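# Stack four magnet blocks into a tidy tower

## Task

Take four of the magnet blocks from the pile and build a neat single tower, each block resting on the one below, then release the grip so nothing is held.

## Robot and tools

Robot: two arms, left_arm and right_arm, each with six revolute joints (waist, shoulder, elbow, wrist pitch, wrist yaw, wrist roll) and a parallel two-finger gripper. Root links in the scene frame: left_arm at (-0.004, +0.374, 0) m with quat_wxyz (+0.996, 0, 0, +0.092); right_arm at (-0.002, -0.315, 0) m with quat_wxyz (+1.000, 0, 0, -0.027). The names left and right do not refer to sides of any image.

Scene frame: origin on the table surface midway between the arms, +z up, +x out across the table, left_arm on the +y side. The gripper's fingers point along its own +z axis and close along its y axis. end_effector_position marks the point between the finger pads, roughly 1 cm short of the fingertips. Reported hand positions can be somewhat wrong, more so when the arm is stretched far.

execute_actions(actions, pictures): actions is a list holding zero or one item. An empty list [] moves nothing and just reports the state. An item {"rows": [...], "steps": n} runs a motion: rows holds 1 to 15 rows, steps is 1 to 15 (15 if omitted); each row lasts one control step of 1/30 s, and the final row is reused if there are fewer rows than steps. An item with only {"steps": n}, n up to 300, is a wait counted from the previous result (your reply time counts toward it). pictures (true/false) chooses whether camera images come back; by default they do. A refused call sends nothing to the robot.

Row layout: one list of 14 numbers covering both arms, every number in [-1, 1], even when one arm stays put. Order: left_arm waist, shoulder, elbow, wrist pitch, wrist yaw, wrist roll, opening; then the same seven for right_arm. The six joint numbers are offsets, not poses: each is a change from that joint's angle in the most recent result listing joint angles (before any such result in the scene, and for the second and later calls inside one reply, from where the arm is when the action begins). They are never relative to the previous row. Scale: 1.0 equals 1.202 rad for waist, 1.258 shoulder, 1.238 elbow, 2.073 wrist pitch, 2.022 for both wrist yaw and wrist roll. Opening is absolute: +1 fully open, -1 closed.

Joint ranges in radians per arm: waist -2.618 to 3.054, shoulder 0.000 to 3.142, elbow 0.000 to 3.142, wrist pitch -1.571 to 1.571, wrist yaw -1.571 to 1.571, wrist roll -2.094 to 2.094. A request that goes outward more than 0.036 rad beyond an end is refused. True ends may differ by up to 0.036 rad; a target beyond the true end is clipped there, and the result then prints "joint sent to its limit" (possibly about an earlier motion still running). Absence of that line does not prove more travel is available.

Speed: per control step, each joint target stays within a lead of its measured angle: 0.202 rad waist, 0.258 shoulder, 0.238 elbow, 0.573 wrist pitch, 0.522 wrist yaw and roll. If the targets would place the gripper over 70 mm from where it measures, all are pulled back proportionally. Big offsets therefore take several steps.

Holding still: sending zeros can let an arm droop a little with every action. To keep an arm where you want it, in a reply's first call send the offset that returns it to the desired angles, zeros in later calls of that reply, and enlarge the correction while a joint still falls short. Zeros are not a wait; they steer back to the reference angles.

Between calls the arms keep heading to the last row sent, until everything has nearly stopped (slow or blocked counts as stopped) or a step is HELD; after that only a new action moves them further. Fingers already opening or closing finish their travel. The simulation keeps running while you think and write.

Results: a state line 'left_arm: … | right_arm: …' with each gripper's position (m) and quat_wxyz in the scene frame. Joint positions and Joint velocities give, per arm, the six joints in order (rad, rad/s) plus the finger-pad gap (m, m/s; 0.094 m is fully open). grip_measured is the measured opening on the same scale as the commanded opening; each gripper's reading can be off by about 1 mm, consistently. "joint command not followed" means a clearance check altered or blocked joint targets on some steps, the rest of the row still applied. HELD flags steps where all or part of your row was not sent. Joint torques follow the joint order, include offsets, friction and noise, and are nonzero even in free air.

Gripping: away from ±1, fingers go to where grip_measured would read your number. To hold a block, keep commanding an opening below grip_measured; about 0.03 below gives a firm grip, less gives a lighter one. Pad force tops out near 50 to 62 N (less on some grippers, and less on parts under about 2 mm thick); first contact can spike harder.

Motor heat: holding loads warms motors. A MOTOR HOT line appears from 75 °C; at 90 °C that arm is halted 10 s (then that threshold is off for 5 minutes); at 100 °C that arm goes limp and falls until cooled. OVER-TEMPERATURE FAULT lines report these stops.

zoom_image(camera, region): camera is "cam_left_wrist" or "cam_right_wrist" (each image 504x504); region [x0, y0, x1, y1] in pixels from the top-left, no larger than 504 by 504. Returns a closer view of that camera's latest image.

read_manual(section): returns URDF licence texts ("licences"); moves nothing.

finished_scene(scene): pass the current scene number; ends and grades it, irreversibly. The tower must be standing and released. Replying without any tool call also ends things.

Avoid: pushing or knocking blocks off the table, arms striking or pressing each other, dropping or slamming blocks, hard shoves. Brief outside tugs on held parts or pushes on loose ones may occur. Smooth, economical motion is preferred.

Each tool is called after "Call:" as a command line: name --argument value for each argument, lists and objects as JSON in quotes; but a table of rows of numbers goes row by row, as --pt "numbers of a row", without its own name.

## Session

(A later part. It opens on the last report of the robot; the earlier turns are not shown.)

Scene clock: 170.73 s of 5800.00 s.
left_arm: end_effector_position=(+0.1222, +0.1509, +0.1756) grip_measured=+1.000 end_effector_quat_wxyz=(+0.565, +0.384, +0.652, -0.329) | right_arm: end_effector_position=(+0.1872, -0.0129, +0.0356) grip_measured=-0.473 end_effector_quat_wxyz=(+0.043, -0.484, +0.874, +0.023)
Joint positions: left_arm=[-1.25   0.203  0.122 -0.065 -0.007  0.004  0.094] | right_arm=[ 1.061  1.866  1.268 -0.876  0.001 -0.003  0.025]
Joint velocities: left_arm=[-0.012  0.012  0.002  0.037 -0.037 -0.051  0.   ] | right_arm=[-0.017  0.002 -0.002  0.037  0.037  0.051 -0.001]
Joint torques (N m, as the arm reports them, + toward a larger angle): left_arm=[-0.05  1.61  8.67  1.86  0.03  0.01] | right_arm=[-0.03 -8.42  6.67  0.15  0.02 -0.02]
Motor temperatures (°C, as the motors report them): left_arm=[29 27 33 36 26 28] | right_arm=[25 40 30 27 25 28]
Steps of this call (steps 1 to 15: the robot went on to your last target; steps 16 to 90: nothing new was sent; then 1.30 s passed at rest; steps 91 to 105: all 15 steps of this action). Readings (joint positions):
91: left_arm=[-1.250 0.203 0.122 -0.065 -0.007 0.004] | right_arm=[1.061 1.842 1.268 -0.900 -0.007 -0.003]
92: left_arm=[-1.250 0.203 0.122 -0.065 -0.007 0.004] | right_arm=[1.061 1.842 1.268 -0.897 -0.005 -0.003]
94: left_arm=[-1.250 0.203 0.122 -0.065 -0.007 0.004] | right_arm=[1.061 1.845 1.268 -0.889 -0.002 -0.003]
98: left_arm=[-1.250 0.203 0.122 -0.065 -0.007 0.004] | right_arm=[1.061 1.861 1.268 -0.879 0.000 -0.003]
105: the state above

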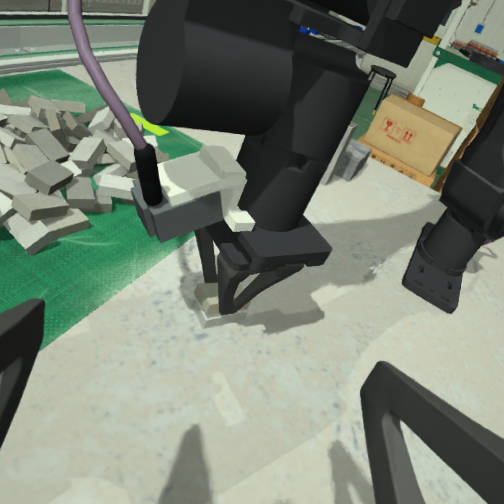

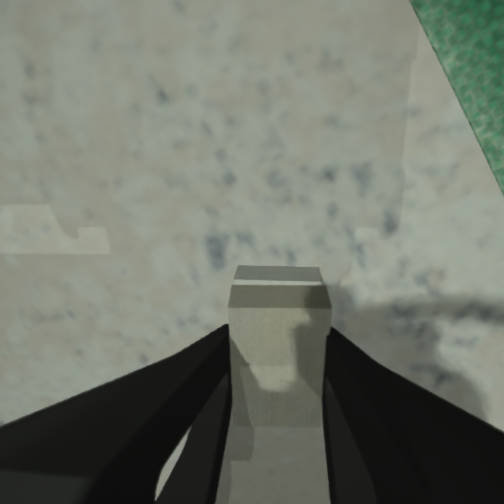

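Call:
execute_actions --actions '[{"rows":[[0,0,0,0,0,0,1,0,0.01,0,0.013,-0.004,0,-0.53],[0,0,0,0,0,0,1,0,0.015,0,0.013,-0.004,0,-0.53],[0,0,0,0,0,0,1,0,0.019,0,0.013,-0.004,0,-0.53]],"steps":12}]'

Call:
zoom_image --camera "cam_left_wrist" --region '[160,220,310,350]'

Scene clock: 173.53 s of 5800.00 s.
left_arm: end_effector_position=(+0.1222, +0.1509, +0.1756) grip_measured=+1.000 end_effector_quat_wxyz=(+0.565, +0.384, +0.652, -0.329) | right_arm: end_effector_position=(+0.1873, -0.0122, +0.0320) grip_measured=-0.473 end_effector_quat_wxyz=(+0.040, -0.484, +0.874, +0.022)
Joint positions: left_arm=[-1.25   0.203  0.122 -0.065 -0.007  0.004  0.094] | right_arm=[ 1.061  1.877  1.268 -0.87  -0.    -0.003  0.025]
Joint velocities: left_arm=[-0.002 -0.002  0.007 -0.051 -0.022  0.007  0.   ] | right_arm=[-0.017 -0.012 -0.022  0.037 -0.11  -0.066 -0.001]
Joint torques (N m, as the arm reports them, + toward a larger angle): left_arm=[-0.12  1.61  8.77  1.86  0.02 -0.02] | right_arm=[-0.04 -7.58  6.76  0.16 -0.07 -0.01]
Motor temperatures (°C, as the motors report them): left_arm=[29 27 33 36 26 28] | right_arm=[25 40 30 27 25 28]
Steps of this call (steps 1 to 15: the robot went on to your last target; steps 16 to 72: nothing new was sent; steps 73 to 84: all 12 steps of this action). Readings (joint positions):
73: left_arm=[-1.250 0.203 0.122 -0.065 -0.007 0.004] | right_arm=[1.061 1.866 1.268 -0.875 0.001 -0.003]
74: left_arm=[-1.250 0.203 0.122 -0.065 -0.007 0.004] | right_arm=[1.061 1.867 1.268 -0.874 0.001 -0.003]
76: left_arm=[-1.250 0.203 0.122 -0.065 -0.007 0.004] | right_arm=[1.061 1.874 1.268 -0.870 0.000 -0.003]
80: left_arm=[-1.250 0.203 0.122 -0.065 -0.007 0.004] | right_arm=[1.061 1.877 1.268 -0.870 -0.000 -0.003]
84: the state above

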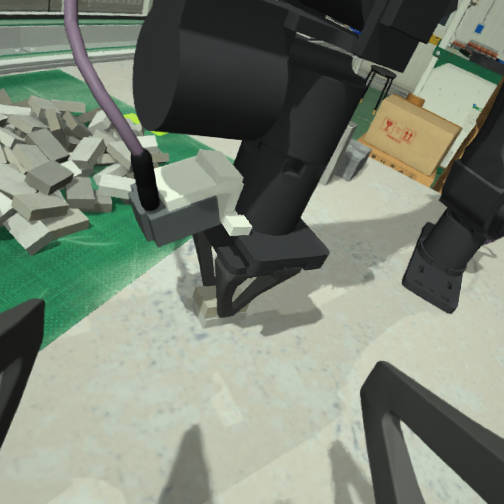

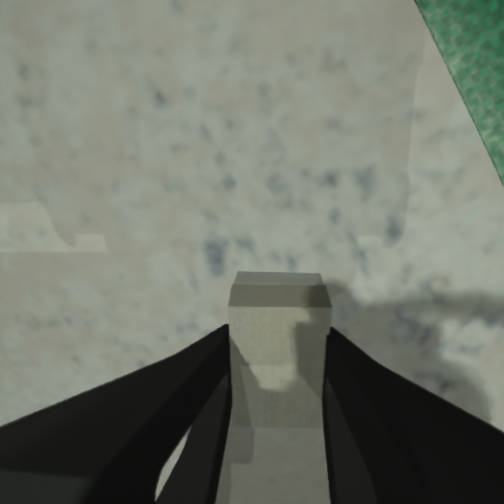

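Region (160, 220, 310, 350) of cam_left_wrist's 504x504 image, scaled by 3.360, with more detail than that image has; it fills the top 437 rows of this view, and the rest is white.

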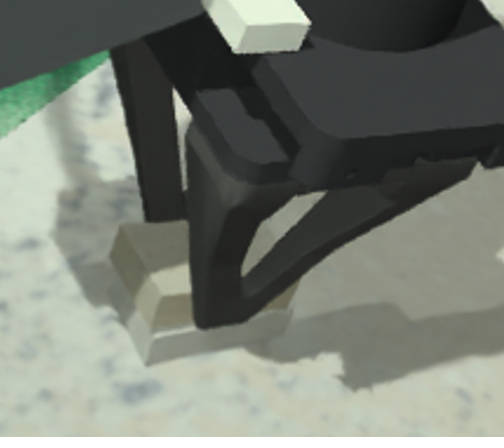

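Call:
execute_actions --actions '[{"rows":[[0,0,0,0,0,0,1,0,0,0,0,0,0,-0.42],[0,0,0,0,0,0,1,0,0,0,0,0,0,-0.3],[0,0,0,0,0,0,1,0,0,0.02,0,0,0,-0.15],[0,0,0,0,0,0,1,0,-0.01,0.05,-0.02,0,0,-0.15],[0,0,0,0,0,0,1,0,-0.02,0.08,-0.04,0,0,-0.15],[0,0,0,0,0,0,1,0,-0.02,0.12,-0.065,0,0,-0.15],[0,0,0,0,0,0,1,0,-0.02,0.17,-0.09,0,0,-0.15],[0,0,0,0,0,0,1,-0.03,0,0.23,-0.12,0,0.04,-0.15],[0,0,0,0,0,0,1,-0.08,0.03,0.3,-0.15,0,0.09,-0.15],[0,0,0,0,0,0,1,-0.14,0.07,0.37,-0.18,0,0.14,-0.15],[0,0,0,0,0,0,1,-0.21,0.11,0.44,-0.21,0,0.19,-0.15],[0,0,0,0,0,0,1,-0.28,0.16,0.51,-0.23,0,0.24,-0.15],[0,0,0,0,0,0,1,-0.35,0.2,0.58,-0.25,0,0.29,-0.15],[0,0,0,0,0,0,1,-0.41,0.24,0.63,-0.25,0,0.34,-0.15],[0,0,0,0,0,0,1,-0.455,0.28,0.668,-0.25,0,0.375,-0.15]]}]' --pictures false

Call:
execute_actions --actions '[{"steps":18}]'

Call:
zoom_image --camera "cam_left_wrist" --region '[160,220,310,350]'

Scene clock: 185.90 s of 5800.00 s.
left_arm: end_effector_position=(+0.1222, +0.1509, +0.1756) grip_measured=+1.000 end_effector_quat_wxyz=(+0.565, +0.384, +0.652, -0.329) | right_arm: end_effector_position=(+0.3238, -0.0086, +0.1239) grip_measured=-0.152 end_effector_quat_wxyz=(+0.076, -0.183, +0.978, +0.059)
Joint positions: left_arm=[-1.25   0.203  0.122 -0.065 -0.007  0.004  0.094] | right_arm=[ 0.798  2.08   1.914 -1.212 -0.018  0.377  0.04 ]
Joint velocities: left_arm=[ 0.007 -0.012  0.002  0.081  0.022  0.007  0.   ] | right_arm=[-1.458  1.297  1.912 -0.447  0.051  1.795  0.   ]
Joint torques (N m, as the arm reports them, + toward a larger angle): left_arm=[-0.07  1.59  8.71  1.88 -0.01  0.  ] | right_arm=[-1.26 -8.65  6.99 -0.37  0.09 -0.01]
Motor temperatures (°C, as the motors report them): left_arm=[29 27 33 36 26 28] | right_arm=[25 38 30 27 25 28]
Steps of this call (steps 1 to 15: the robot went on to your last target; steps 16 to 90: nothing new was sent; then 8.87 s passed at rest; steps 91 to 105: all 15 steps of this action). Readings (joint positions):
91: left_arm=[-1.250 0.203 0.122 -0.065 -0.007 0.004] | right_arm=[1.061 1.877 1.268 -0.870 -0.000 -0.003]
92: left_arm=[-1.250 0.203 0.122 -0.065 -0.007 0.004] | right_arm=[1.061 1.877 1.268 -0.870 -0.000 -0.003]
94: left_arm=[-1.250 0.203 0.122 -0.065 -0.007 0.004] | right_arm=[1.061 1.877 1.272 -0.875 -0.000 -0.003]
98: left_arm=[-1.250 0.203 0.122 -0.065 -0.007 0.004] | right_arm=[1.059 1.880 1.392 -0.988 -0.001 0.009]
105: the state above

Scene clock: 186.50 s of 5800.00 s.
left_arm: end_effector_position=(+0.1222, +0.1509, +0.1756) grip_measured=+1.000 end_effector_quat_wxyz=(+0.565, +0.384, +0.652, -0.329) | right_arm: end_effector_position=(+0.3904, -0.1153, +0.0900) grip_measured=-0.152 end_effector_quat_wxyz=(+0.007, +0.137, +0.991, +0.006)
Joint positions: left_arm=[-1.25   0.203  0.122 -0.065 -0.007  0.004  0.094] | right_arm=[ 0.52   2.244  2.058 -1.366 -0.002  0.742  0.04 ]
Joint velocities: left_arm=[ 0.012 -0.002  0.007  0.051 -0.007  0.081  0.   ] | right_arm=[ 0.027  0.017  0.007 -0.007 -0.095 -0.007 -0.001]
Joint torques (N m, as the arm reports them, + toward a larger angle): left_arm=[-0.08  1.62  8.65  1.86  0.    0.  ] | right_arm=[ -0.61 -13.2   10.08  -0.32   0.01   0.13]
Motor temperatures (°C, as the motors report them): left_arm=[29 27 33 36 26 28] | right_arm=[26 38 30 27 25 28]
Steps of this call (steps 1 to 18: the robot went on to your last target). Readings (joint positions):
1: left_arm=[-1.250 0.203 0.122 -0.065 -0.007 0.004] | right_arm=[0.746 2.122 1.970 -1.223 -0.018 0.433]
2: left_arm=[-1.250 0.203 0.122 -0.065 -0.007 0.004] | right_arm=[0.695 2.155 2.006 -1.228 -0.017 0.481]
4: left_arm=[-1.250 0.203 0.122 -0.065 -0.007 0.004] | right_arm=[0.593 2.205 2.043 -1.253 -0.015 0.569]
8: left_arm=[-1.250 0.203 0.122 -0.065 -0.007 0.004] | right_arm=[0.462 2.244 2.051 -1.317 0.006 0.678]
18: the state above

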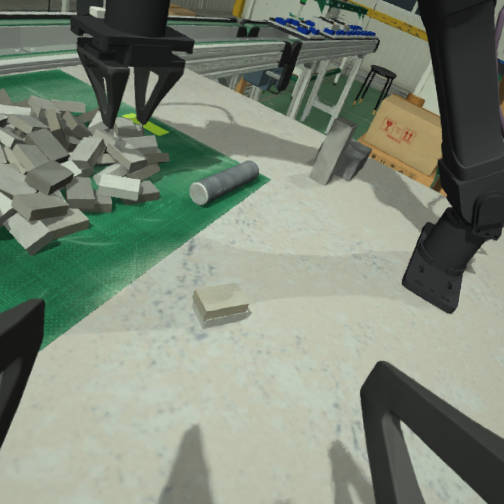

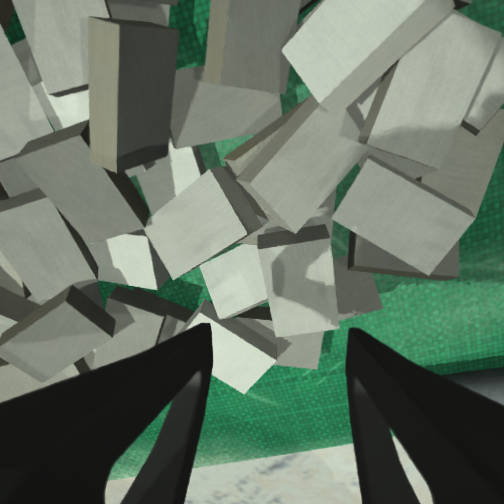

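Region (160, 220, 310, 350) of cam_left_wrist's 504x504 image, scaled by 3.360, with more detail than that image has; it fills the top 437 rows of this view, and the rest is white.

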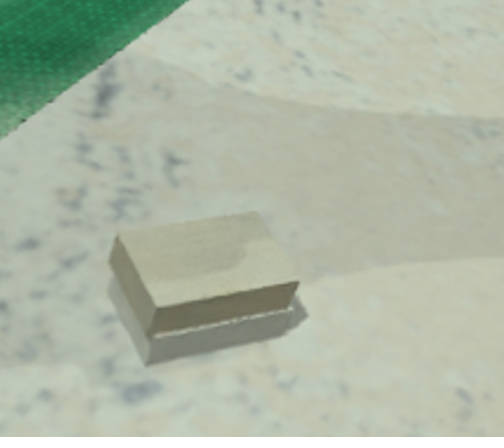

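Call:
execute_actions --actions '[{"rows":[[0,0,0,0,0,0,1,-0.01,0,-0.02,0.01,0,-0.03,-0.25],[0,0,0,0,0,0,1,-0.02,0,-0.035,0.02,0,-0.06,-0.25],[0,0,0,0,0,0,1,-0.02,0,-0.05,0.03,0,-0.1,-0.25],[0,0,0,0,0,0,1,-0.02,0,-0.062,0.037,0,-0.1,-0.25],[0,0,0,0,0,0,1,-0.02,0,-0.074,0.045,0,-0.1,-0.25],[0,0,0,0,0,0,1,-0.02,0,-0.085,0.045,0,-0.1,-0.25]]}]'

Scene clock: 190.30 s of 5800.00 s.
left_arm: end_effector_position=(+0.1222, +0.1509, +0.1756) grip_measured=+1.000 end_effector_quat_wxyz=(+0.565, +0.384, +0.652, -0.329) | right_arm: end_effector_position=(+0.3889, -0.1239, +0.0658) grip_measured=-0.248 end_effector_quat_wxyz=(-0.004, +0.052, +0.999, +0.000)
Joint positions: left_arm=[-1.25   0.203  0.122 -0.065 -0.007  0.004  0.094] | right_arm=[ 0.504  2.247  1.966 -1.296 -0.004  0.555  0.035]
Joint velocities: left_arm=[-0.002 -0.002 -0.012 -0.007  0.037 -0.022  0.   ] | right_arm=[-0.017  0.017  0.002  0.051 -0.022 -0.051 -0.   ]
Joint torques (N m, as the arm reports them, + toward a larger angle): left_arm=[-0.08  1.49  8.63  1.87 -0.03  0.  ] | right_arm=[ -0.48 -12.34   5.79  -0.05   0.01  -0.09]
Motor temperatures (°C, as the motors report them): left_arm=[29 27 33 37 26 28] | right_arm=[26 40 31 27 25 28]
Steps of this call (steps 1 to 30: the robot went on to your last target; steps 31 to 90: nothing new was sent; then 0.30 s passed at rest; steps 91 to 105: all 15 steps of this action). Readings (joint positions):
91: left_arm=[-1.250 0.203 0.122 -0.065 -0.007 0.004] | right_arm=[0.520 2.244 2.058 -1.371 -0.003 0.739]
92: left_arm=[-1.250 0.203 0.122 -0.065 -0.007 0.004] | right_arm=[0.519 2.244 2.054 -1.365 -0.004 0.719]
94: left_arm=[-1.250 0.203 0.122 -0.065 -0.007 0.004] | right_arm=[0.515 2.244 2.034 -1.345 -0.004 0.658]
98: left_arm=[-1.250 0.203 0.122 -0.065 -0.007 0.004] | right_arm=[0.505 2.245 1.976 -1.312 -0.004 0.591]
105: the state above

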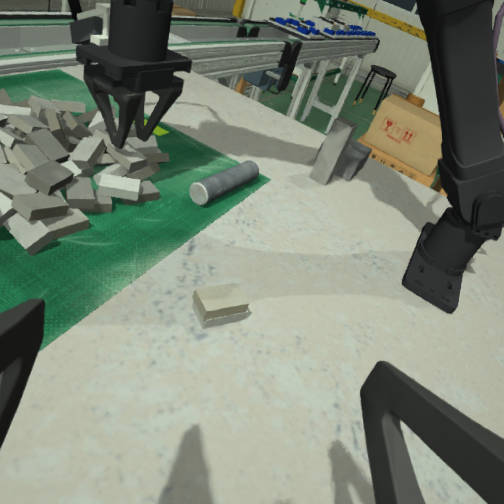

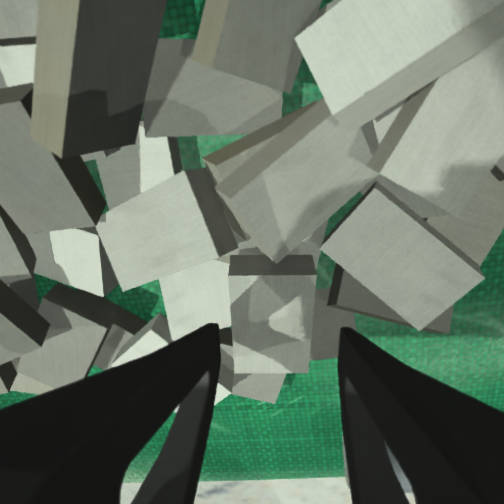

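Call:
execute_actions --actions '[{"rows":[[0,0,0,0,0,0,1,0.015,0,0,0.01,0,0,-0.3],[0,0,0,0,0,0,1,0.015,0,0,0.01,0,0,-0.3],[0,0,0,0,0,0,1,0.015,0,0,0.012,0,0,-0.3],[0,0,0,0,0,0,1,0.015,0.01,0,0.014,0,0,-0.3],[0,0,0,0,0,0,1,0.015,0.017,0,0.017,0,0,-0.3],[0,0,0,0,0,0,1,0.015,0.024,0,0.02,0,0,-0.3],[0,0,0,0,0,0,1,0.015,0.03,0,0.023,0,0,-0.3],[0,0,0,0,0,0,1,0.015,0.035,0,0.023,0,0,-0.3]]}]'

Scene clock: 194.00 s of 5800.00 s.
left_arm: end_effector_position=(+0.1222, +0.1509, +0.1756) grip_measured=+1.000 end_effector_quat_wxyz=(+0.565, +0.384, +0.652, -0.329) | right_arm: end_effector_position=(+0.3906, -0.1186, +0.0465) grip_measured=-0.298 end_effector_quat_wxyz=(-0.012, +0.044, +0.999, -0.004)
Joint positions: left_arm=[-1.25   0.203  0.122 -0.065 -0.007  0.004  0.094] | right_arm=[ 0.513  2.293  1.966 -1.269 -0.004  0.549  0.033]
Joint velocities: left_arm=[ 0.022 -0.002 -0.007  0.022  0.007 -0.007  0.   ] | right_arm=[-0.002 -0.002 -0.002  0.037 -0.007  0.007 -0.001]
Joint torques (N m, as the arm reports them, + toward a larger angle): left_arm=[-0.18  1.46  8.5   1.88  0.   -0.01] | right_arm=[  0.69 -12.36   6.95  -0.08  -0.02   0.05]
Motor temperatures (°C, as the motors report them): left_arm=[29 27 33 37 26 28] | right_arm=[26 40 31 27 25 28]
Steps of this call (steps 1 to 15: the robot went on to your last target; steps 16 to 90: nothing new was sent; then 0.20 s passed at rest; steps 91 to 105: all 15 steps of this action). Readings (joint positions):
91: left_arm=[-1.250 0.203 0.122 -0.065 -0.007 0.004] | right_arm=[0.504 2.247 1.966 -1.290 -0.004 0.546]
92: left_arm=[-1.250 0.203 0.122 -0.065 -0.007 0.004] | right_arm=[0.505 2.247 1.966 -1.290 -0.004 0.546]
94: left_arm=[-1.250 0.203 0.122 -0.065 -0.007 0.004] | right_arm=[0.508 2.247 1.966 -1.290 -0.004 0.547]
98: left_arm=[-1.250 0.203 0.122 -0.065 -0.007 0.004] | right_arm=[0.512 2.262 1.966 -1.278 -0.004 0.548]
105: the state above

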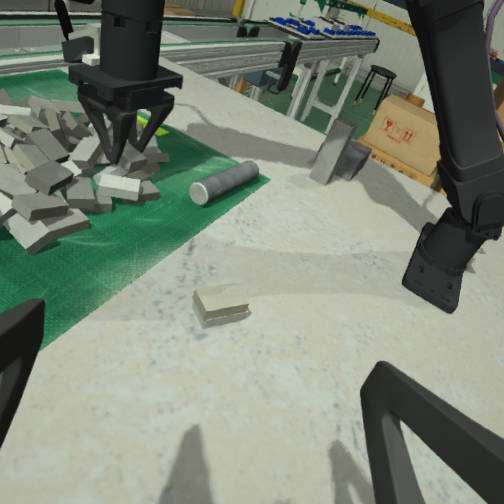

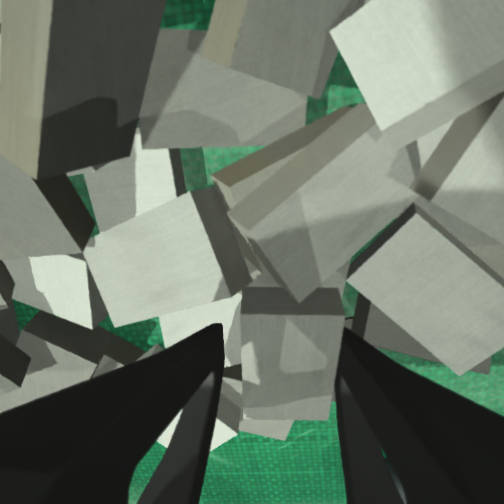

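Call:
execute_actions --actions '[{"rows":[[0,0,0,0,0,0,1,0,0,0,0,0.01,0,-0.3],[0,0,0,0,0,0,1,0,0,0,0,0.01,0,-0.3],[0,0,0,0,0,0,1,0,0.01,0,0,0.01,0,-0.32],[0,0,0,0,0,0,1,0,0.014,0,0,0.01,0,-0.34],[0,0,0,0,0,0,1,0,0.014,0,0,0.01,0,-0.36],[0,0,0,0,0,0,1,0,0.014,0,0,0.01,0,-0.39],[0,0,0,0,0,0,1,0,0.014,0,0,0.01,0,-0.42],[0,0,0,0,0,0,1,0,0.01,0,0,0.01,0,-0.45],[0,0,0,0,0,0,1,0,0.01,0,0,0.01,0,-0.48],[0,0,0,0,0,0,1,0,0.01,0,0,0.01,0,-0.5],[0,0,0,0,0,0,1,0,0.01,0,0,0.01,0,-0.53]]}]'

Scene clock: 199.53 s of 5800.00 s.
left_arm: end_effector_position=(+0.1222, +0.1509, +0.1756) grip_measured=+1.000 end_effector_quat_wxyz=(+0.565, +0.384, +0.652, -0.329) | right_arm: end_effector_position=(+0.3914, -0.1206, +0.0435) grip_measured=-0.472 end_effector_quat_wxyz=(-0.012, +0.044, +0.999, -0.011)
Joint positions: left_arm=[-1.25   0.203  0.122 -0.065 -0.007  0.004  0.094] | right_arm=[ 0.513  2.3    1.966 -1.268  0.008  0.549  0.025]
Joint velocities: left_arm=[ 0.002 -0.012 -0.012 -0.037 -0.022  0.051  0.   ] | right_arm=[-0.002 -0.012 -0.007 -0.022 -0.007  0.037  0.   ]
Joint torques (N m, as the arm reports them, + toward a larger angle): left_arm=[-0.18  1.5   8.5   1.86  0.01 -0.03] | right_arm=[ -0.02 -11.86   6.89  -0.27   0.05  -0.01]
Motor temperatures (°C, as the motors report them): left_arm=[29 27 33 37 26 28] | right_arm=[25 41 31 27 25 28]
Steps of this call (steps 1 to 15: the robot went on to your last target; steps 16 to 90: nothing new was sent; then 2.03 s passed at rest; steps 91 to 105: all 15 steps of this action). Readings (joint positions):
91: left_arm=[-1.250 0.203 0.122 -0.065 -0.007 0.004] | right_arm=[0.513 2.293 1.966 -1.268 -0.002 0.549]
92: left_arm=[-1.250 0.203 0.122 -0.065 -0.007 0.004] | right_arm=[0.513 2.293 1.966 -1.268 -0.001 0.549]
94: left_arm=[-1.250 0.203 0.122 -0.065 -0.007 0.004] | right_arm=[0.513 2.294 1.966 -1.268 0.002 0.549]
98: left_arm=[-1.250 0.203 0.122 -0.065 -0.007 0.004] | right_arm=[0.513 2.300 1.966 -1.268 0.008 0.549]
105: the state above

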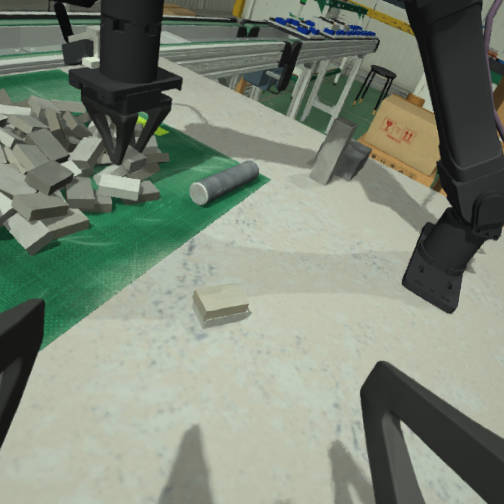

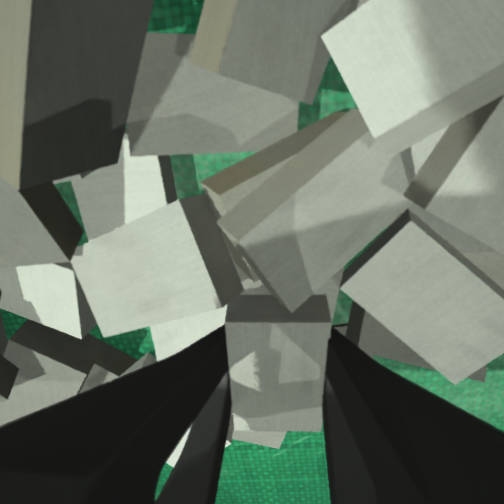

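Call:
execute_actions --actions '[{"rows":[[0,0,0,0,0,0,1,0,-0.025,0,-0.015,0,0,-0.53],[0,0,0,0,0,0,1,0,-0.04,0,-0.025,0,0,-0.53],[0,0,0,0,0,0,1,0,-0.06,0,-0.035,0,0,-0.53],[0,0,0,0,0,0,1,0,-0.085,0,-0.045,0,0,-0.53],[0,0,0,0,0,0,1,0,-0.11,0,-0.055,0,0,-0.53],[0,0,0,0,0,0,1,0.03,-0.14,-0.02,-0.06,0,0,-0.53],[0,0,0,0,0,0,1,0.07,-0.17,-0.05,-0.06,0,-0.03,-0.53],[0,0,0,0,0,0,1,0.12,-0.2,-0.08,-0.05,-0.004,-0.07,-0.53],[0,0,0,0,0,0,1,0.18,-0.23,-0.12,-0.04,-0.004,-0.11,-0.53],[0,0,0,0,0,0,1,0.24,-0.25,-0.16,-0.025,-0.004,-0.15,-0.53],[0,0,0,0,0,0,1,0.3,-0.27,-0.2,-0.01,-0.004,-0.19,-0.53],[0,0,0,0,0,0,1,0.35,-0.29,-0.24,0.01,-0.004,-0.23,-0.53],[0,0,0,0,0,0,1,0.4,-0.3,-0.28,0.03,-0.004,-0.26,-0.53],[0,0,0,0,0,0,1,0.43,-0.31,-0.32,0.045,-0.004,-0.277,-0.53],[0,0,0,0,0,0,1,0.454,-0.31,-0.357,0.056,-0.004,-0.277,-0.53]]}]' --pictures false

Call:
execute_actions --actions '[{"steps":18}]'

Call:
zoom_image --camera "cam_left_wrist" --region '[160,220,310,350]'

Scene clock: 207.67 s of 5800.00 s.
left_arm: end_effector_position=(+0.1222, +0.1509, +0.1756) grip_measured=+1.000 end_effector_quat_wxyz=(+0.565, +0.384, +0.652, -0.329) | right_arm: end_effector_position=(+0.2615, -0.0364, +0.1171) grip_measured=-0.472 end_effector_quat_wxyz=(+0.038, -0.294, +0.955, +0.013)
Joint positions: left_arm=[-1.25   0.203  0.122 -0.065 -0.007  0.004  0.094] | right_arm=[ 0.87   1.927  1.682 -1.247  0.014  0.219  0.025]
Joint velocities: left_arm=[-0.007 -0.022 -0.012  0.022  0.007 -0.022  0.   ] | right_arm=[ 1.741 -0.388 -1.263  0.564 -0.066 -1.121  0.   ]
Joint torques (N m, as the arm reports them, + toward a larger angle): left_arm=[-0.05  1.63  8.61  1.91 -0.01  0.01] | right_arm=[-0.45 -8.23  3.81 -0.19  0.01 -0.03]
Motor temperatures (°C, as the motors report them): left_arm=[29 27 33 37 26 28] | right_arm=[26 42 30 27 25 28]
Steps of this call (steps 1 to 15: the robot went on to your last target; steps 16 to 90: nothing new was sent; then 4.63 s passed at rest; steps 91 to 105: all 15 steps of this action). Readings (joint positions):
91: left_arm=[-1.250 0.203 0.122 -0.065 -0.007 0.004] | right_arm=[0.513 2.300 1.966 -1.269 0.008 0.549]
92: left_arm=[-1.250 0.203 0.122 -0.065 -0.007 0.004] | right_arm=[0.513 2.297 1.966 -1.272 0.008 0.549]
94: left_arm=[-1.250 0.203 0.122 -0.065 -0.007 0.004] | right_arm=[0.513 2.281 1.966 -1.290 0.008 0.549]
98: left_arm=[-1.250 0.203 0.122 -0.065 -0.007 0.004] | right_arm=[0.536 2.162 1.926 -1.323 0.013 0.520]
105: the state above

Scene clock: 208.27 s of 5800.00 s.
left_arm: end_effector_position=(+0.1222, +0.1509, +0.1756) grip_measured=+1.000 end_effector_quat_wxyz=(+0.565, +0.384, +0.652, -0.329) | right_arm: end_effector_position=(+0.1891, -0.0096, +0.0765) grip_measured=-0.472 end_effector_quat_wxyz=(-0.002, -0.483, +0.876, +0.001)
Joint positions: left_arm=[-1.25   0.203  0.122 -0.065 -0.007  0.004  0.094] | right_arm=[ 1.059  1.929  1.526 -1.171 -0.005 -0.002  0.025]
Joint velocities: left_arm=[-0.007  0.007  0.012  0.022 -0.007 -0.037  0.   ] | right_arm=[ 0.007 -0.002  0.002 -0.007  0.022 -0.051 -0.001]
Joint torques (N m, as the arm reports them, + toward a larger angle): left_arm=[-0.05  1.59  8.63  1.87  0.03 -0.01] | right_arm=[ -0.07 -10.77   6.82  -0.01   0.05  -0.11]
Motor temperatures (°C, as the motors report them): left_arm=[29 27 33 37 26 28] | right_arm=[26 42 30 27 25 28]
Steps of this call (steps 1 to 18: the robot went on to your last target). Readings (joint positions):
1: left_arm=[-1.250 0.203 0.122 -0.065 -0.007 0.004] | right_arm=[0.932 1.919 1.641 -1.230 0.012 0.181]
2: left_arm=[-1.250 0.203 0.122 -0.065 -0.007 0.004] | right_arm=[0.990 1.919 1.606 -1.215 0.007 0.144]
4: left_arm=[-1.250 0.203 0.122 -0.065 -0.007 0.004] | right_arm=[1.079 1.925 1.552 -1.197 -0.010 0.088]
8: left_arm=[-1.250 0.203 0.122 -0.065 -0.007 0.004] | right_arm=[1.100 1.929 1.526 -1.192 -0.022 0.030]
18: the state above

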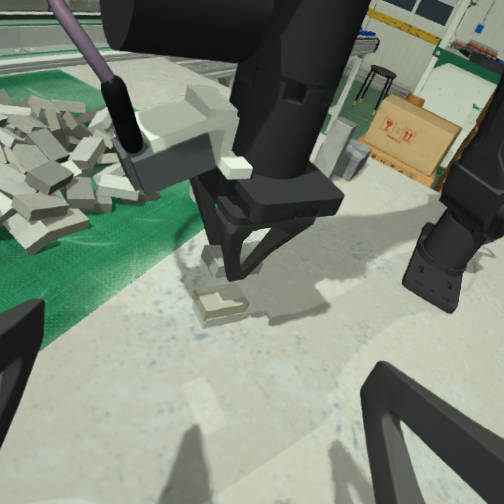

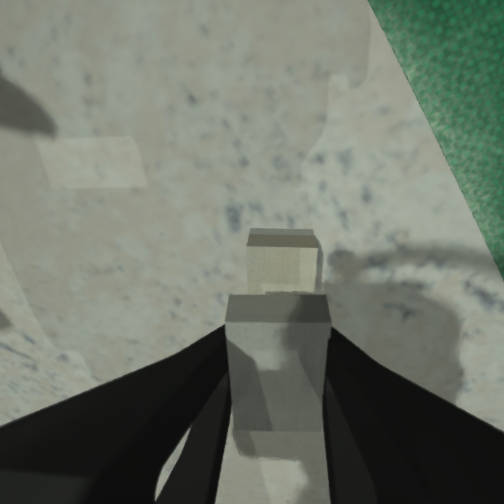

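Region (160, 220, 310, 350) of cam_left_wrist's 504x504 image, scaled by 3.360, with more detail than that image has; it fills the top 437 rows of this view, and the rest is white.

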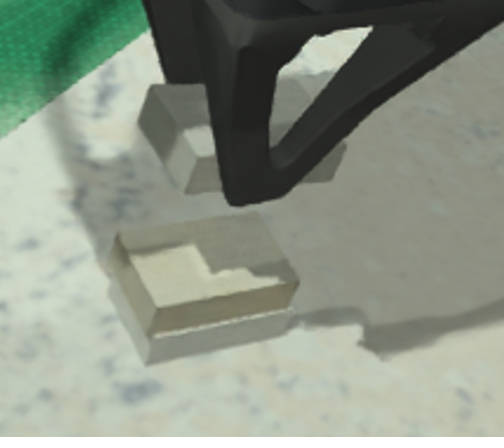

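Call:
execute_actions --actions '[{"rows":[[0,0,0,0,0,0,1,0,0.012,-0.015,0.01,0,0,-0.53],[0,0,0,0,0,0,1,0,0.019,-0.025,0.016,0,0,-0.53],[0,0,0,0,0,0,1,0,0.026,-0.031,0.022,0,0,-0.53],[0,0,0,0,0,0,1,0,0.032,-0.035,0.028,0,0,-0.53],[0,0,0,0,0,0,1,0,0.038,-0.035,0.035,0,0,-0.53],[0,0,0,0,0,0,1,0,0.043,-0.035,0.035,0,0,-0.53]]}]'

Call:
zoom_image --camera "cam_left_wrist" --region '[160,220,310,350]'

Scene clock: 212.50 s of 5800.00 s.
left_arm: end_effector_position=(+0.1222, +0.1509, +0.1756) grip_measured=+1.000 end_effector_quat_wxyz=(+0.565, +0.384, +0.652, -0.329) | right_arm: end_effector_position=(+0.1892, -0.0096, +0.0483) grip_measured=-0.472 end_effector_quat_wxyz=(-0.020, -0.484, +0.875, -0.008)
Joint positions: left_arm=[-1.25   0.203  0.122 -0.065 -0.007  0.004  0.094] | right_arm=[ 1.059  1.989  1.495 -1.119 -0.005 -0.006  0.025]
Joint velocities: left_arm=[-0.002 -0.017 -0.007 -0.037 -0.007 -0.066  0.   ] | right_arm=[-0.017  0.012 -0.007  0.066 -0.081 -0.022 -0.   ]
Joint torques (N m, as the arm reports them, + toward a larger angle): left_arm=[-0.01  1.53  8.75  1.86  0.    0.03] | right_arm=[-0.02 -9.94  5.96 -0.14 -0.02  0.03]
Motor temperatures (°C, as the motors report them): left_arm=[29 27 34 37 26 28] | right_arm=[26 42 30 27 25 28]
Steps of this call (steps 1 to 15: the robot went on to your last target; steps 16 to 90: nothing new was sent; then 0.73 s passed at rest; steps 91 to 105: all 15 steps of this action). Readings (joint positions):
91: left_arm=[-1.250 0.203 0.122 -0.065 -0.007 0.004] | right_arm=[1.059 1.930 1.526 -1.169 -0.005 -0.006]
92: left_arm=[-1.250 0.203 0.122 -0.065 -0.007 0.004] | right_arm=[1.059 1.932 1.526 -1.168 -0.005 -0.006]
94: left_arm=[-1.250 0.203 0.122 -0.065 -0.007 0.004] | right_arm=[1.059 1.941 1.520 -1.155 -0.005 -0.006]
98: left_arm=[-1.250 0.203 0.122 -0.065 -0.007 0.004] | right_arm=[1.059 1.976 1.503 -1.131 -0.005 -0.006]
105: the state above

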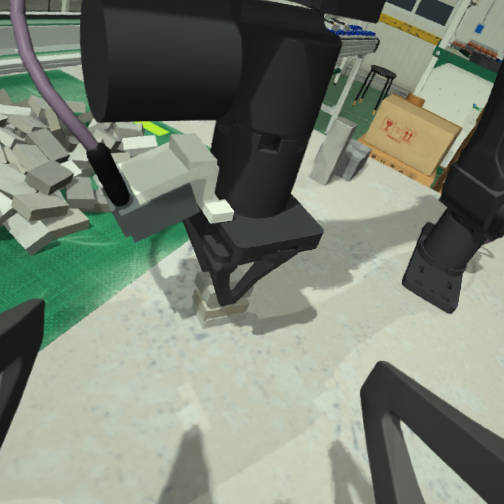

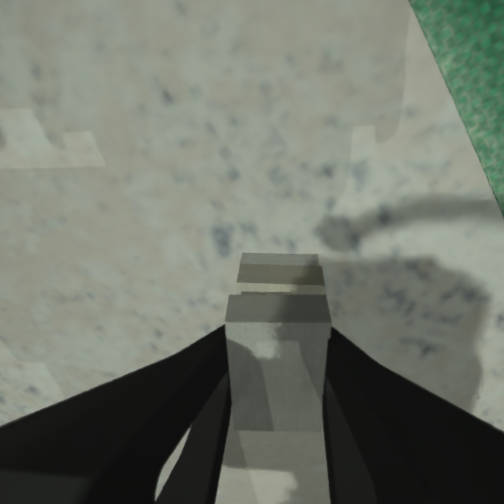

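Region (160, 220, 310, 350) of cam_left_wrist's 504x504 image, scaled by 3.360, with more detail than that image has; it fills the top 437 rows of this view, and the rest is white.

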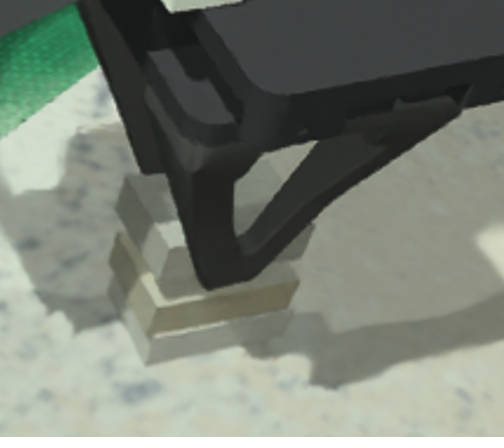

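Call:
execute_actions --actions '[{"rows":[[0,0,0,0,0,0,1,0,0,0,0.013,0.005,0,-0.53],[0,0,0,0,0,0,1,0,0.01,0,0.013,0.005,0,-0.53],[0,0,0,0,0,0,1,0,0.015,0,0.013,0.005,0,-0.53],[0,0,0,0,0,0,1,0,0.019,0,0.013,0.005,0,-0.53],[0,0,0,0,0,0,1,0,0.023,0,0.013,0.005,0,-0.53],[0,0,0,0,0,0,1,0,0.026,0,0.013,0.005,0,-0.53]]}]'

Call:
zoom_image --camera "cam_left_wrist" --region '[160,220,310,350]'

Scene clock: 216.17 s of 5800.00 s.
left_arm: end_effector_position=(+0.1222, +0.1509, +0.1756) grip_measured=+1.000 end_effector_quat_wxyz=(+0.565, +0.384, +0.652, -0.329) | right_arm: end_effector_position=(+0.1900, -0.0092, +0.0404) grip_measured=-0.472 end_effector_quat_wxyz=(-0.025, -0.484, +0.875, -0.012)
Joint positions: left_arm=[-1.25   0.203  0.122 -0.065 -0.007  0.004  0.094] | right_arm=[ 1.059  2.012  1.495 -1.109 -0.002 -0.006  0.025]
Joint velocities: left_arm=[-0.007 -0.002  0.007  0.037  0.007  0.007  0.   ] | right_arm=[-0.022 -0.012  0.012  0.007 -0.037  0.007  0.   ]
Joint torques (N m, as the arm reports them, + toward a larger angle): left_arm=[-0.07  1.56  8.7   1.85 -0.01  0.  ] | right_arm=[-0.15 -8.85  6.56 -0.11  0.05 -0.01]
Motor temperatures (°C, as the motors report them): left_arm=[29 27 34 38 26 28] | right_arm=[25 42 30 27 25 28]
Steps of this call (steps 1 to 15: the robot went on to your last target; steps 16 to 90: nothing new was sent; then 0.17 s passed at rest; steps 91 to 105: all 15 steps of this action). Readings (joint positions):
91: left_arm=[-1.250 0.203 0.122 -0.065 -0.007 0.004] | right_arm=[1.059 1.989 1.495 -1.115 -0.004 -0.006]
92: left_arm=[-1.250 0.203 0.122 -0.065 -0.007 0.004] | right_arm=[1.059 1.989 1.495 -1.113 -0.003 -0.006]
94: left_arm=[-1.250 0.203 0.122 -0.065 -0.007 0.004] | right_arm=[1.059 1.993 1.495 -1.112 -0.003 -0.006]
98: left_arm=[-1.250 0.203 0.122 -0.065 -0.007 0.004] | right_arm=[1.059 2.012 1.495 -1.109 -0.002 -0.006]
105: the state above

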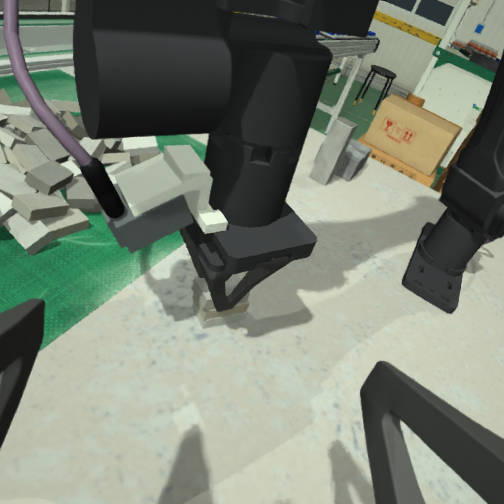

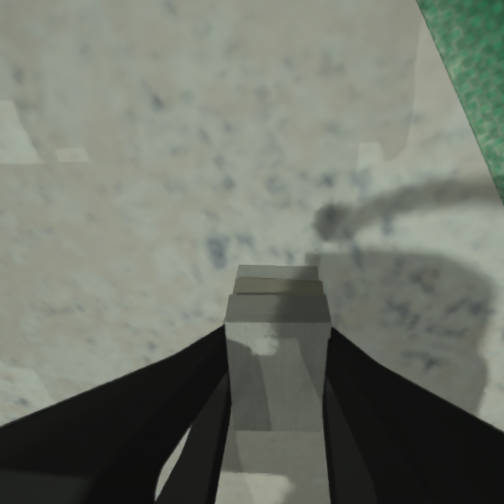

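Region (160, 220, 310, 350) of cam_left_wrist's 504x504 image, scaled by 3.360, with more detail than that image has; it fills the top 437 rows of this view, and the rest is white.

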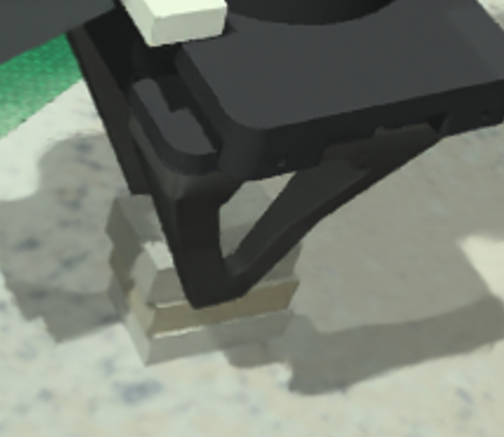

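Call:
execute_actions --actions '[{"rows":[[0,0,0,0,0,0,1,0,-0.028,0,-0.009,0,0,-0.53]],"steps":12}]'

Call:
zoom_image --camera "cam_left_wrist" --region '[160,220,310,350]'

Scene clock: 218.63 s of 5800.00 s.
left_arm: end_effector_position=(+0.1222, +0.1509, +0.1756) grip_measured=+1.000 end_effector_quat_wxyz=(+0.565, +0.384, +0.652, -0.329) | right_arm: end_effector_position=(+0.1902, -0.0088, +0.0446) grip_measured=-0.472 end_effector_quat_wxyz=(-0.020, -0.484, +0.875, -0.010)
Joint positions: left_arm=[-1.25   0.203  0.122 -0.065 -0.007  0.004  0.094] | right_arm=[ 1.059  1.999  1.495 -1.111 -0.002 -0.006  0.025]
Joint velocities: left_arm=[ 0.007  0.007 -0.007 -0.081  0.037 -0.007  0.   ] | right_arm=[-0.002 -0.012 -0.012  0.037 -0.007  0.051 -0.001]
Joint torques (N m, as the arm reports them, + toward a larger angle): left_arm=[-0.03  1.65  8.69  1.86  0.01 -0.01] | right_arm=[ -0.02 -11.59   6.75  -0.41  -0.02  -0.02]
Motor temperatures (°C, as the motors report them): left_arm=[29 27 34 38 26 28] | right_arm=[25 41 30 27 25 28]
Steps of this call (steps 1 to 15: the robot went on to your last target; steps 16 to 62: nothing new was sent; steps 63 to 74: all 12 steps of this action). Readings (joint positions):
63: left_arm=[-1.250 0.203 0.122 -0.065 -0.007 0.004] | right_arm=[1.059 2.009 1.495 -1.109 -0.002 -0.006]
64: left_arm=[-1.250 0.203 0.122 -0.065 -0.007 0.004] | right_arm=[1.059 2.005 1.495 -1.110 -0.002 -0.006]
66: left_arm=[-1.250 0.203 0.122 -0.065 -0.007 0.004] | right_arm=[1.059 2.001 1.495 -1.110 -0.002 -0.006]
70: left_arm=[-1.250 0.203 0.122 -0.065 -0.007 0.004] | right_arm=[1.059 1.999 1.495 -1.111 -0.002 -0.006]
74: the state above

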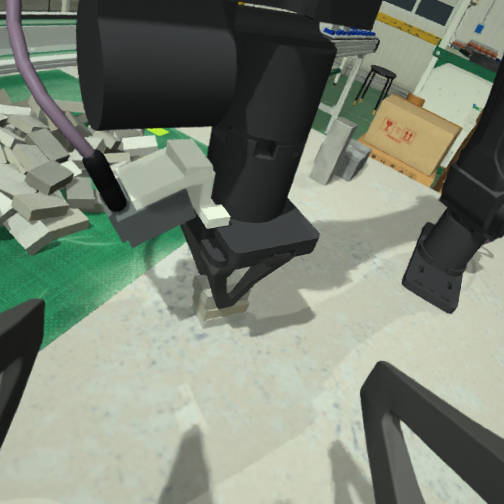

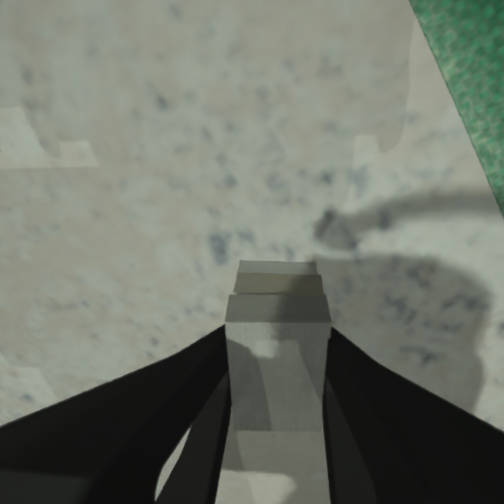

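Region (160, 220, 310, 350) of cam_left_wrist's 504x504 image, scaled by 3.360, with more detail than that image has; it fills the top 437 rows of this view, and the rest is white.

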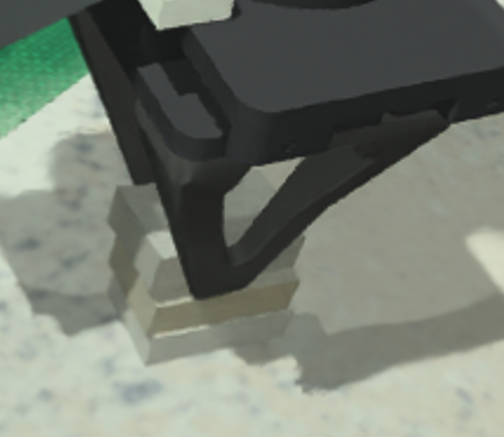

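Want q4 ≈ −1.118, then lower.

Call:
execute_actions --actions '[{"rows":[[0,0,0,0,0,0,1,0,0,0,-0.012,0,0,-0.53],[0,0,0,0,0,0,1,0,0,0,-0.012,0,0,-0.53],[0,0,0,0,0,0,1,0,0,0,-0.012,0,0,-0.53],[0,0,0,0,0,0,1,0,0,0,-0.012,0,0,-0.53],[0,0,0,0,0,0,1,0,0,0,-0.012,0,0,-0.53],[0,0,0,0,0,0,1,0,0.01,0,-0.012,0,0,-0.53],[0,0,0,0,0,0,1,0,0.015,0,-0.012,0,0,-0.53],[0,0,0,0,0,0,1,0,0.019,0,-0.012,0,0,-0.53]]}]'

Call:
zoom_image --camera "cam_left_wrist" --region '[160,220,310,350]'

Scene clock: 222.87 s of 5800.00 s.
left_arm: end_effector_position=(+0.1222, +0.1509, +0.1756) grip_measured=+1.000 end_effector_quat_wxyz=(+0.565, +0.384, +0.652, -0.329) | right_arm: end_effector_position=(+0.1886, -0.0111, +0.0404) grip_measured=-0.472 end_effector_quat_wxyz=(-0.029, -0.484, +0.874, -0.014)
Joint positions: left_arm=[-1.25   0.203  0.122 -0.065 -0.007  0.004  0.094] | right_arm=[ 1.059  2.012  1.495 -1.118 -0.003 -0.006  0.025]
Joint velocities: left_arm=[ 0.017  0.002 -0.007  0.022  0.037  0.051  0.   ] | right_arm=[ 0.017 -0.002  0.002  0.037  0.007 -0.037  0.   ]
Joint torques (N m, as the arm reports them, + toward a larger angle): left_arm=[ 0.03  1.64  8.72  1.87 -0.02  0.01] | right_arm=[ 0.13 -8.56  6.64 -0.47  0.06 -0.01]
Motor temperatures (°C, as the motors report them): left_arm=[29 27 34 38 26 28] | right_arm=[25 42 30 27 25 28]
Steps of this call (steps 1 to 15: the robot went on to your last target; steps 16 to 90: nothing new was sent; then 0.73 s passed at rest; steps 91 to 105: all 15 steps of this action). Readings (joint positions):
91: left_arm=[-1.250 0.203 0.122 -0.065 -0.007 0.004] | right_arm=[1.059 1.999 1.495 -1.112 -0.002 -0.006]
92: left_arm=[-1.250 0.203 0.122 -0.065 -0.007 0.004] | right_arm=[1.059 1.999 1.495 -1.113 -0.002 -0.006]
94: left_arm=[-1.250 0.203 0.122 -0.065 -0.007 0.004] | right_arm=[1.059 1.999 1.495 -1.115 -0.002 -0.006]
98: left_arm=[-1.250 0.203 0.122 -0.065 -0.007 0.004] | right_arm=[1.059 2.003 1.495 -1.118 -0.002 -0.006]
105: the state above

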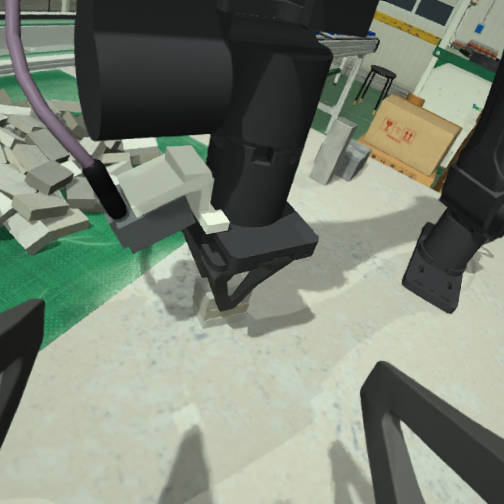

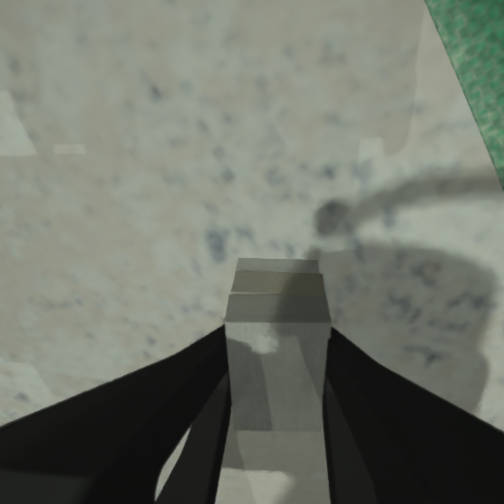

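Region (160, 220, 310, 350) of cam_left_wrist's 504x504 image, scaled by 3.360, with more detail than that image has; it fills the top 437 rows of this view, and the rest is white.

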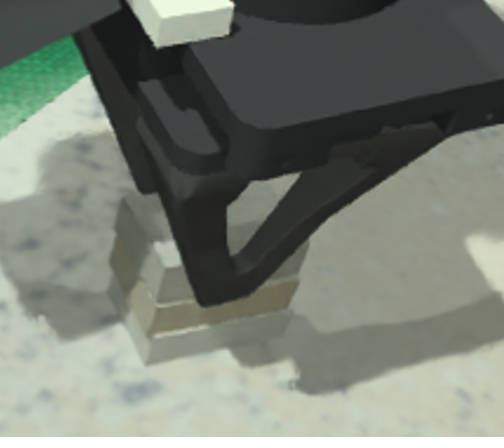

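Call:
execute_actions --actions '[{"rows":[[0,0,0,0,0,0,1,0,0,0,0,0,0,-0.42],[0,0,0,0,0,0,1,0,0,0,0,0,0,-0.3],[0,0,0,0,0,0,1,0,0,0.02,0,0,0,-0.2],[0,0,0,0,0,0,1,0,-0.01,0.05,-0.02,0,0,-0.2],[0,0,0,0,0,0,1,0,-0.02,0.08,-0.04,0,0,-0.2],[0,0,0,0,0,0,1,0,-0.02,0.12,-0.065,0,0,-0.2],[0,0,0,0,0,0,1,0,-0.02,0.16,-0.09,0,0,-0.2],[0,0,0,0,0,0,1,-0.03,-0.01,0.2,-0.1,0,-0.01,-0.2],[0,0,0,0,0,0,1,-0.07,0.01,0.24,-0.11,0,-0.02,-0.2],[0,0,0,0,0,0,1,-0.12,0.03,0.28,-0.11,0,-0.03,-0.2],[0,0,0,0,0,0,1,-0.18,0.06,0.32,-0.11,0,-0.04,-0.2],[0,0,0,0,0,0,1,-0.24,0.09,0.35,-0.11,0,-0.05,-0.2],[0,0,0,0,0,0,1,-0.29,0.115,0.38,-0.1,0,-0.065,-0.2],[0,0,0,0,0,0,1,-0.33,0.14,0.4,-0.097,0,-0.065,-0.2],[0,0,0,0,0,0,1,-0.356,0.16,0.407,-0.097,0,-0.065,-0.2]]}]' --pictures false

Call:
execute_actions --actions '[{"steps":18}]'

Call:
zoom_image --camera "cam_left_wrist" --region '[160,220,310,350]'

Scene clock: 228.57 s of 5800.00 s.
left_arm: end_effector_position=(+0.1222, +0.1509, +0.1756) grip_measured=+1.000 end_effector_quat_wxyz=(+0.565, +0.384, +0.652, -0.329) | right_arm: end_effector_position=(+0.3090, -0.0106, +0.1180) grip_measured=-0.202 end_effector_quat_wxyz=(+0.055, -0.409, +0.911, +0.029)
Joint positions: left_arm=[-1.25   0.203  0.122 -0.065 -0.007  0.004  0.094] | right_arm=[ 0.817  2.102  1.934 -1.28  -0.019 -0.079  0.037]
Joint velocities: left_arm=[-0.012 -0.012  0.002 -0.095 -0.022 -0.051  0.   ] | right_arm=[-1.453  0.686  0.706 -0.022  0.007 -0.168 -0.   ]
Joint torques (N m, as the arm reports them, + toward a larger angle): left_arm=[-0.05  1.53  8.75  1.85 -0.02 -0.02] | right_arm=[-1.31 -7.75  7.02 -0.29  0.05 -0.13]
Motor temperatures (°C, as the motors report them): left_arm=[29 27 34 38 26 28] | right_arm=[26 41 30 27 25 28]
Steps of this call (steps 1 to 15: the robot went on to your last target; steps 16 to 90: nothing new was sent; then 2.20 s passed at rest; steps 91 to 105: all 15 steps of this action). Readings (joint positions):
91: left_arm=[-1.250 0.203 0.122 -0.065 -0.007 0.004] | right_arm=[1.059 2.012 1.495 -1.118 -0.003 -0.006]
92: left_arm=[-1.250 0.203 0.122 -0.065 -0.007 0.004] | right_arm=[1.059 2.012 1.495 -1.118 -0.002 -0.006]
94: left_arm=[-1.250 0.203 0.122 -0.065 -0.007 0.004] | right_arm=[1.059 2.012 1.497 -1.123 -0.002 -0.006]
98: left_arm=[-1.250 0.203 0.122 -0.065 -0.007 0.004] | right_arm=[1.056 2.012 1.610 -1.221 -0.003 -0.008]
105: the state above

Scene clock: 229.17 s of 5800.00 s.
left_arm: end_effector_position=(+0.1222, +0.1509, +0.1756) grip_measured=+1.000 end_effector_quat_wxyz=(+0.565, +0.384, +0.652, -0.329) | right_arm: end_effector_position=(+0.3611, -0.0751, +0.0734) grip_measured=-0.202 end_effector_quat_wxyz=(+0.003, -0.348, +0.937, +0.001)
Joint positions: left_arm=[-1.25   0.203  0.122 -0.065 -0.007  0.004  0.094] | right_arm=[ 0.635  2.232  1.971 -1.304  0.    -0.131  0.037]
Joint velocities: left_arm=[-0.007  0.002 -0.002 -0.066  0.007  0.066  0.   ] | right_arm=[-0.022  0.002 -0.007 -0.095  0.037  0.066 -0.001]
Joint torques (N m, as the arm reports them, + toward a larger angle): left_arm=[ 0.04  1.54  8.64  1.89 -0.02  0.02] | right_arm=[ -0.42 -13.33   9.35  -0.34  -0.03  -0.08]
Motor temperatures (°C, as the motors report them): left_arm=[29 27 34 38 26 28] | right_arm=[26 41 31 27 25 28]
Steps of this call (steps 1 to 18: the robot went on to your last target). Readings (joint positions):
1: left_arm=[-1.250 0.203 0.122 -0.065 -0.007 0.004] | right_arm=[0.767 2.126 1.953 -1.279 -0.018 -0.087]
2: left_arm=[-1.250 0.203 0.122 -0.065 -0.007 0.004] | right_arm=[0.717 2.151 1.965 -1.279 -0.016 -0.095]
4: left_arm=[-1.250 0.203 0.122 -0.065 -0.007 0.004] | right_arm=[0.633 2.194 1.971 -1.280 -0.005 -0.107]
8: left_arm=[-1.250 0.203 0.122 -0.065 -0.007 0.004] | right_arm=[0.577 2.235 1.971 -1.294 0.011 -0.119]
18: the state above

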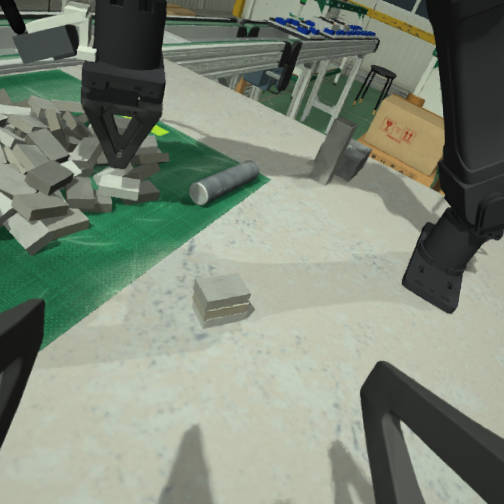

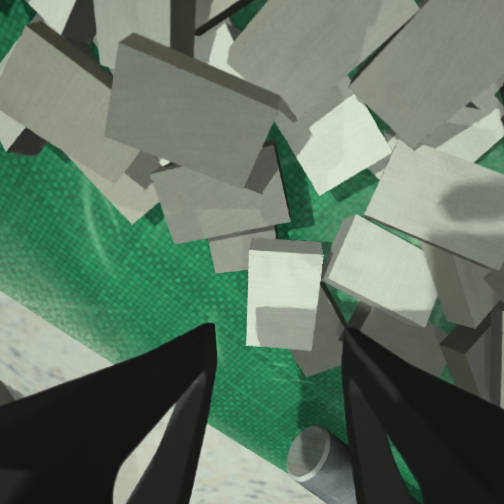

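Region (160, 220, 310, 350) of cam_left_wrist's 504x504 image, scaled by 3.360, with more detail than that image has; it fills the top 437 rows of this view, and the rest is white.

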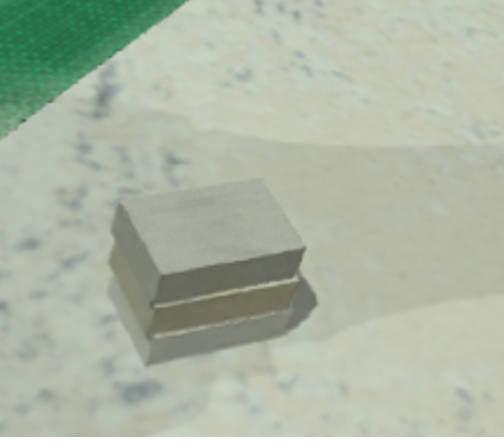

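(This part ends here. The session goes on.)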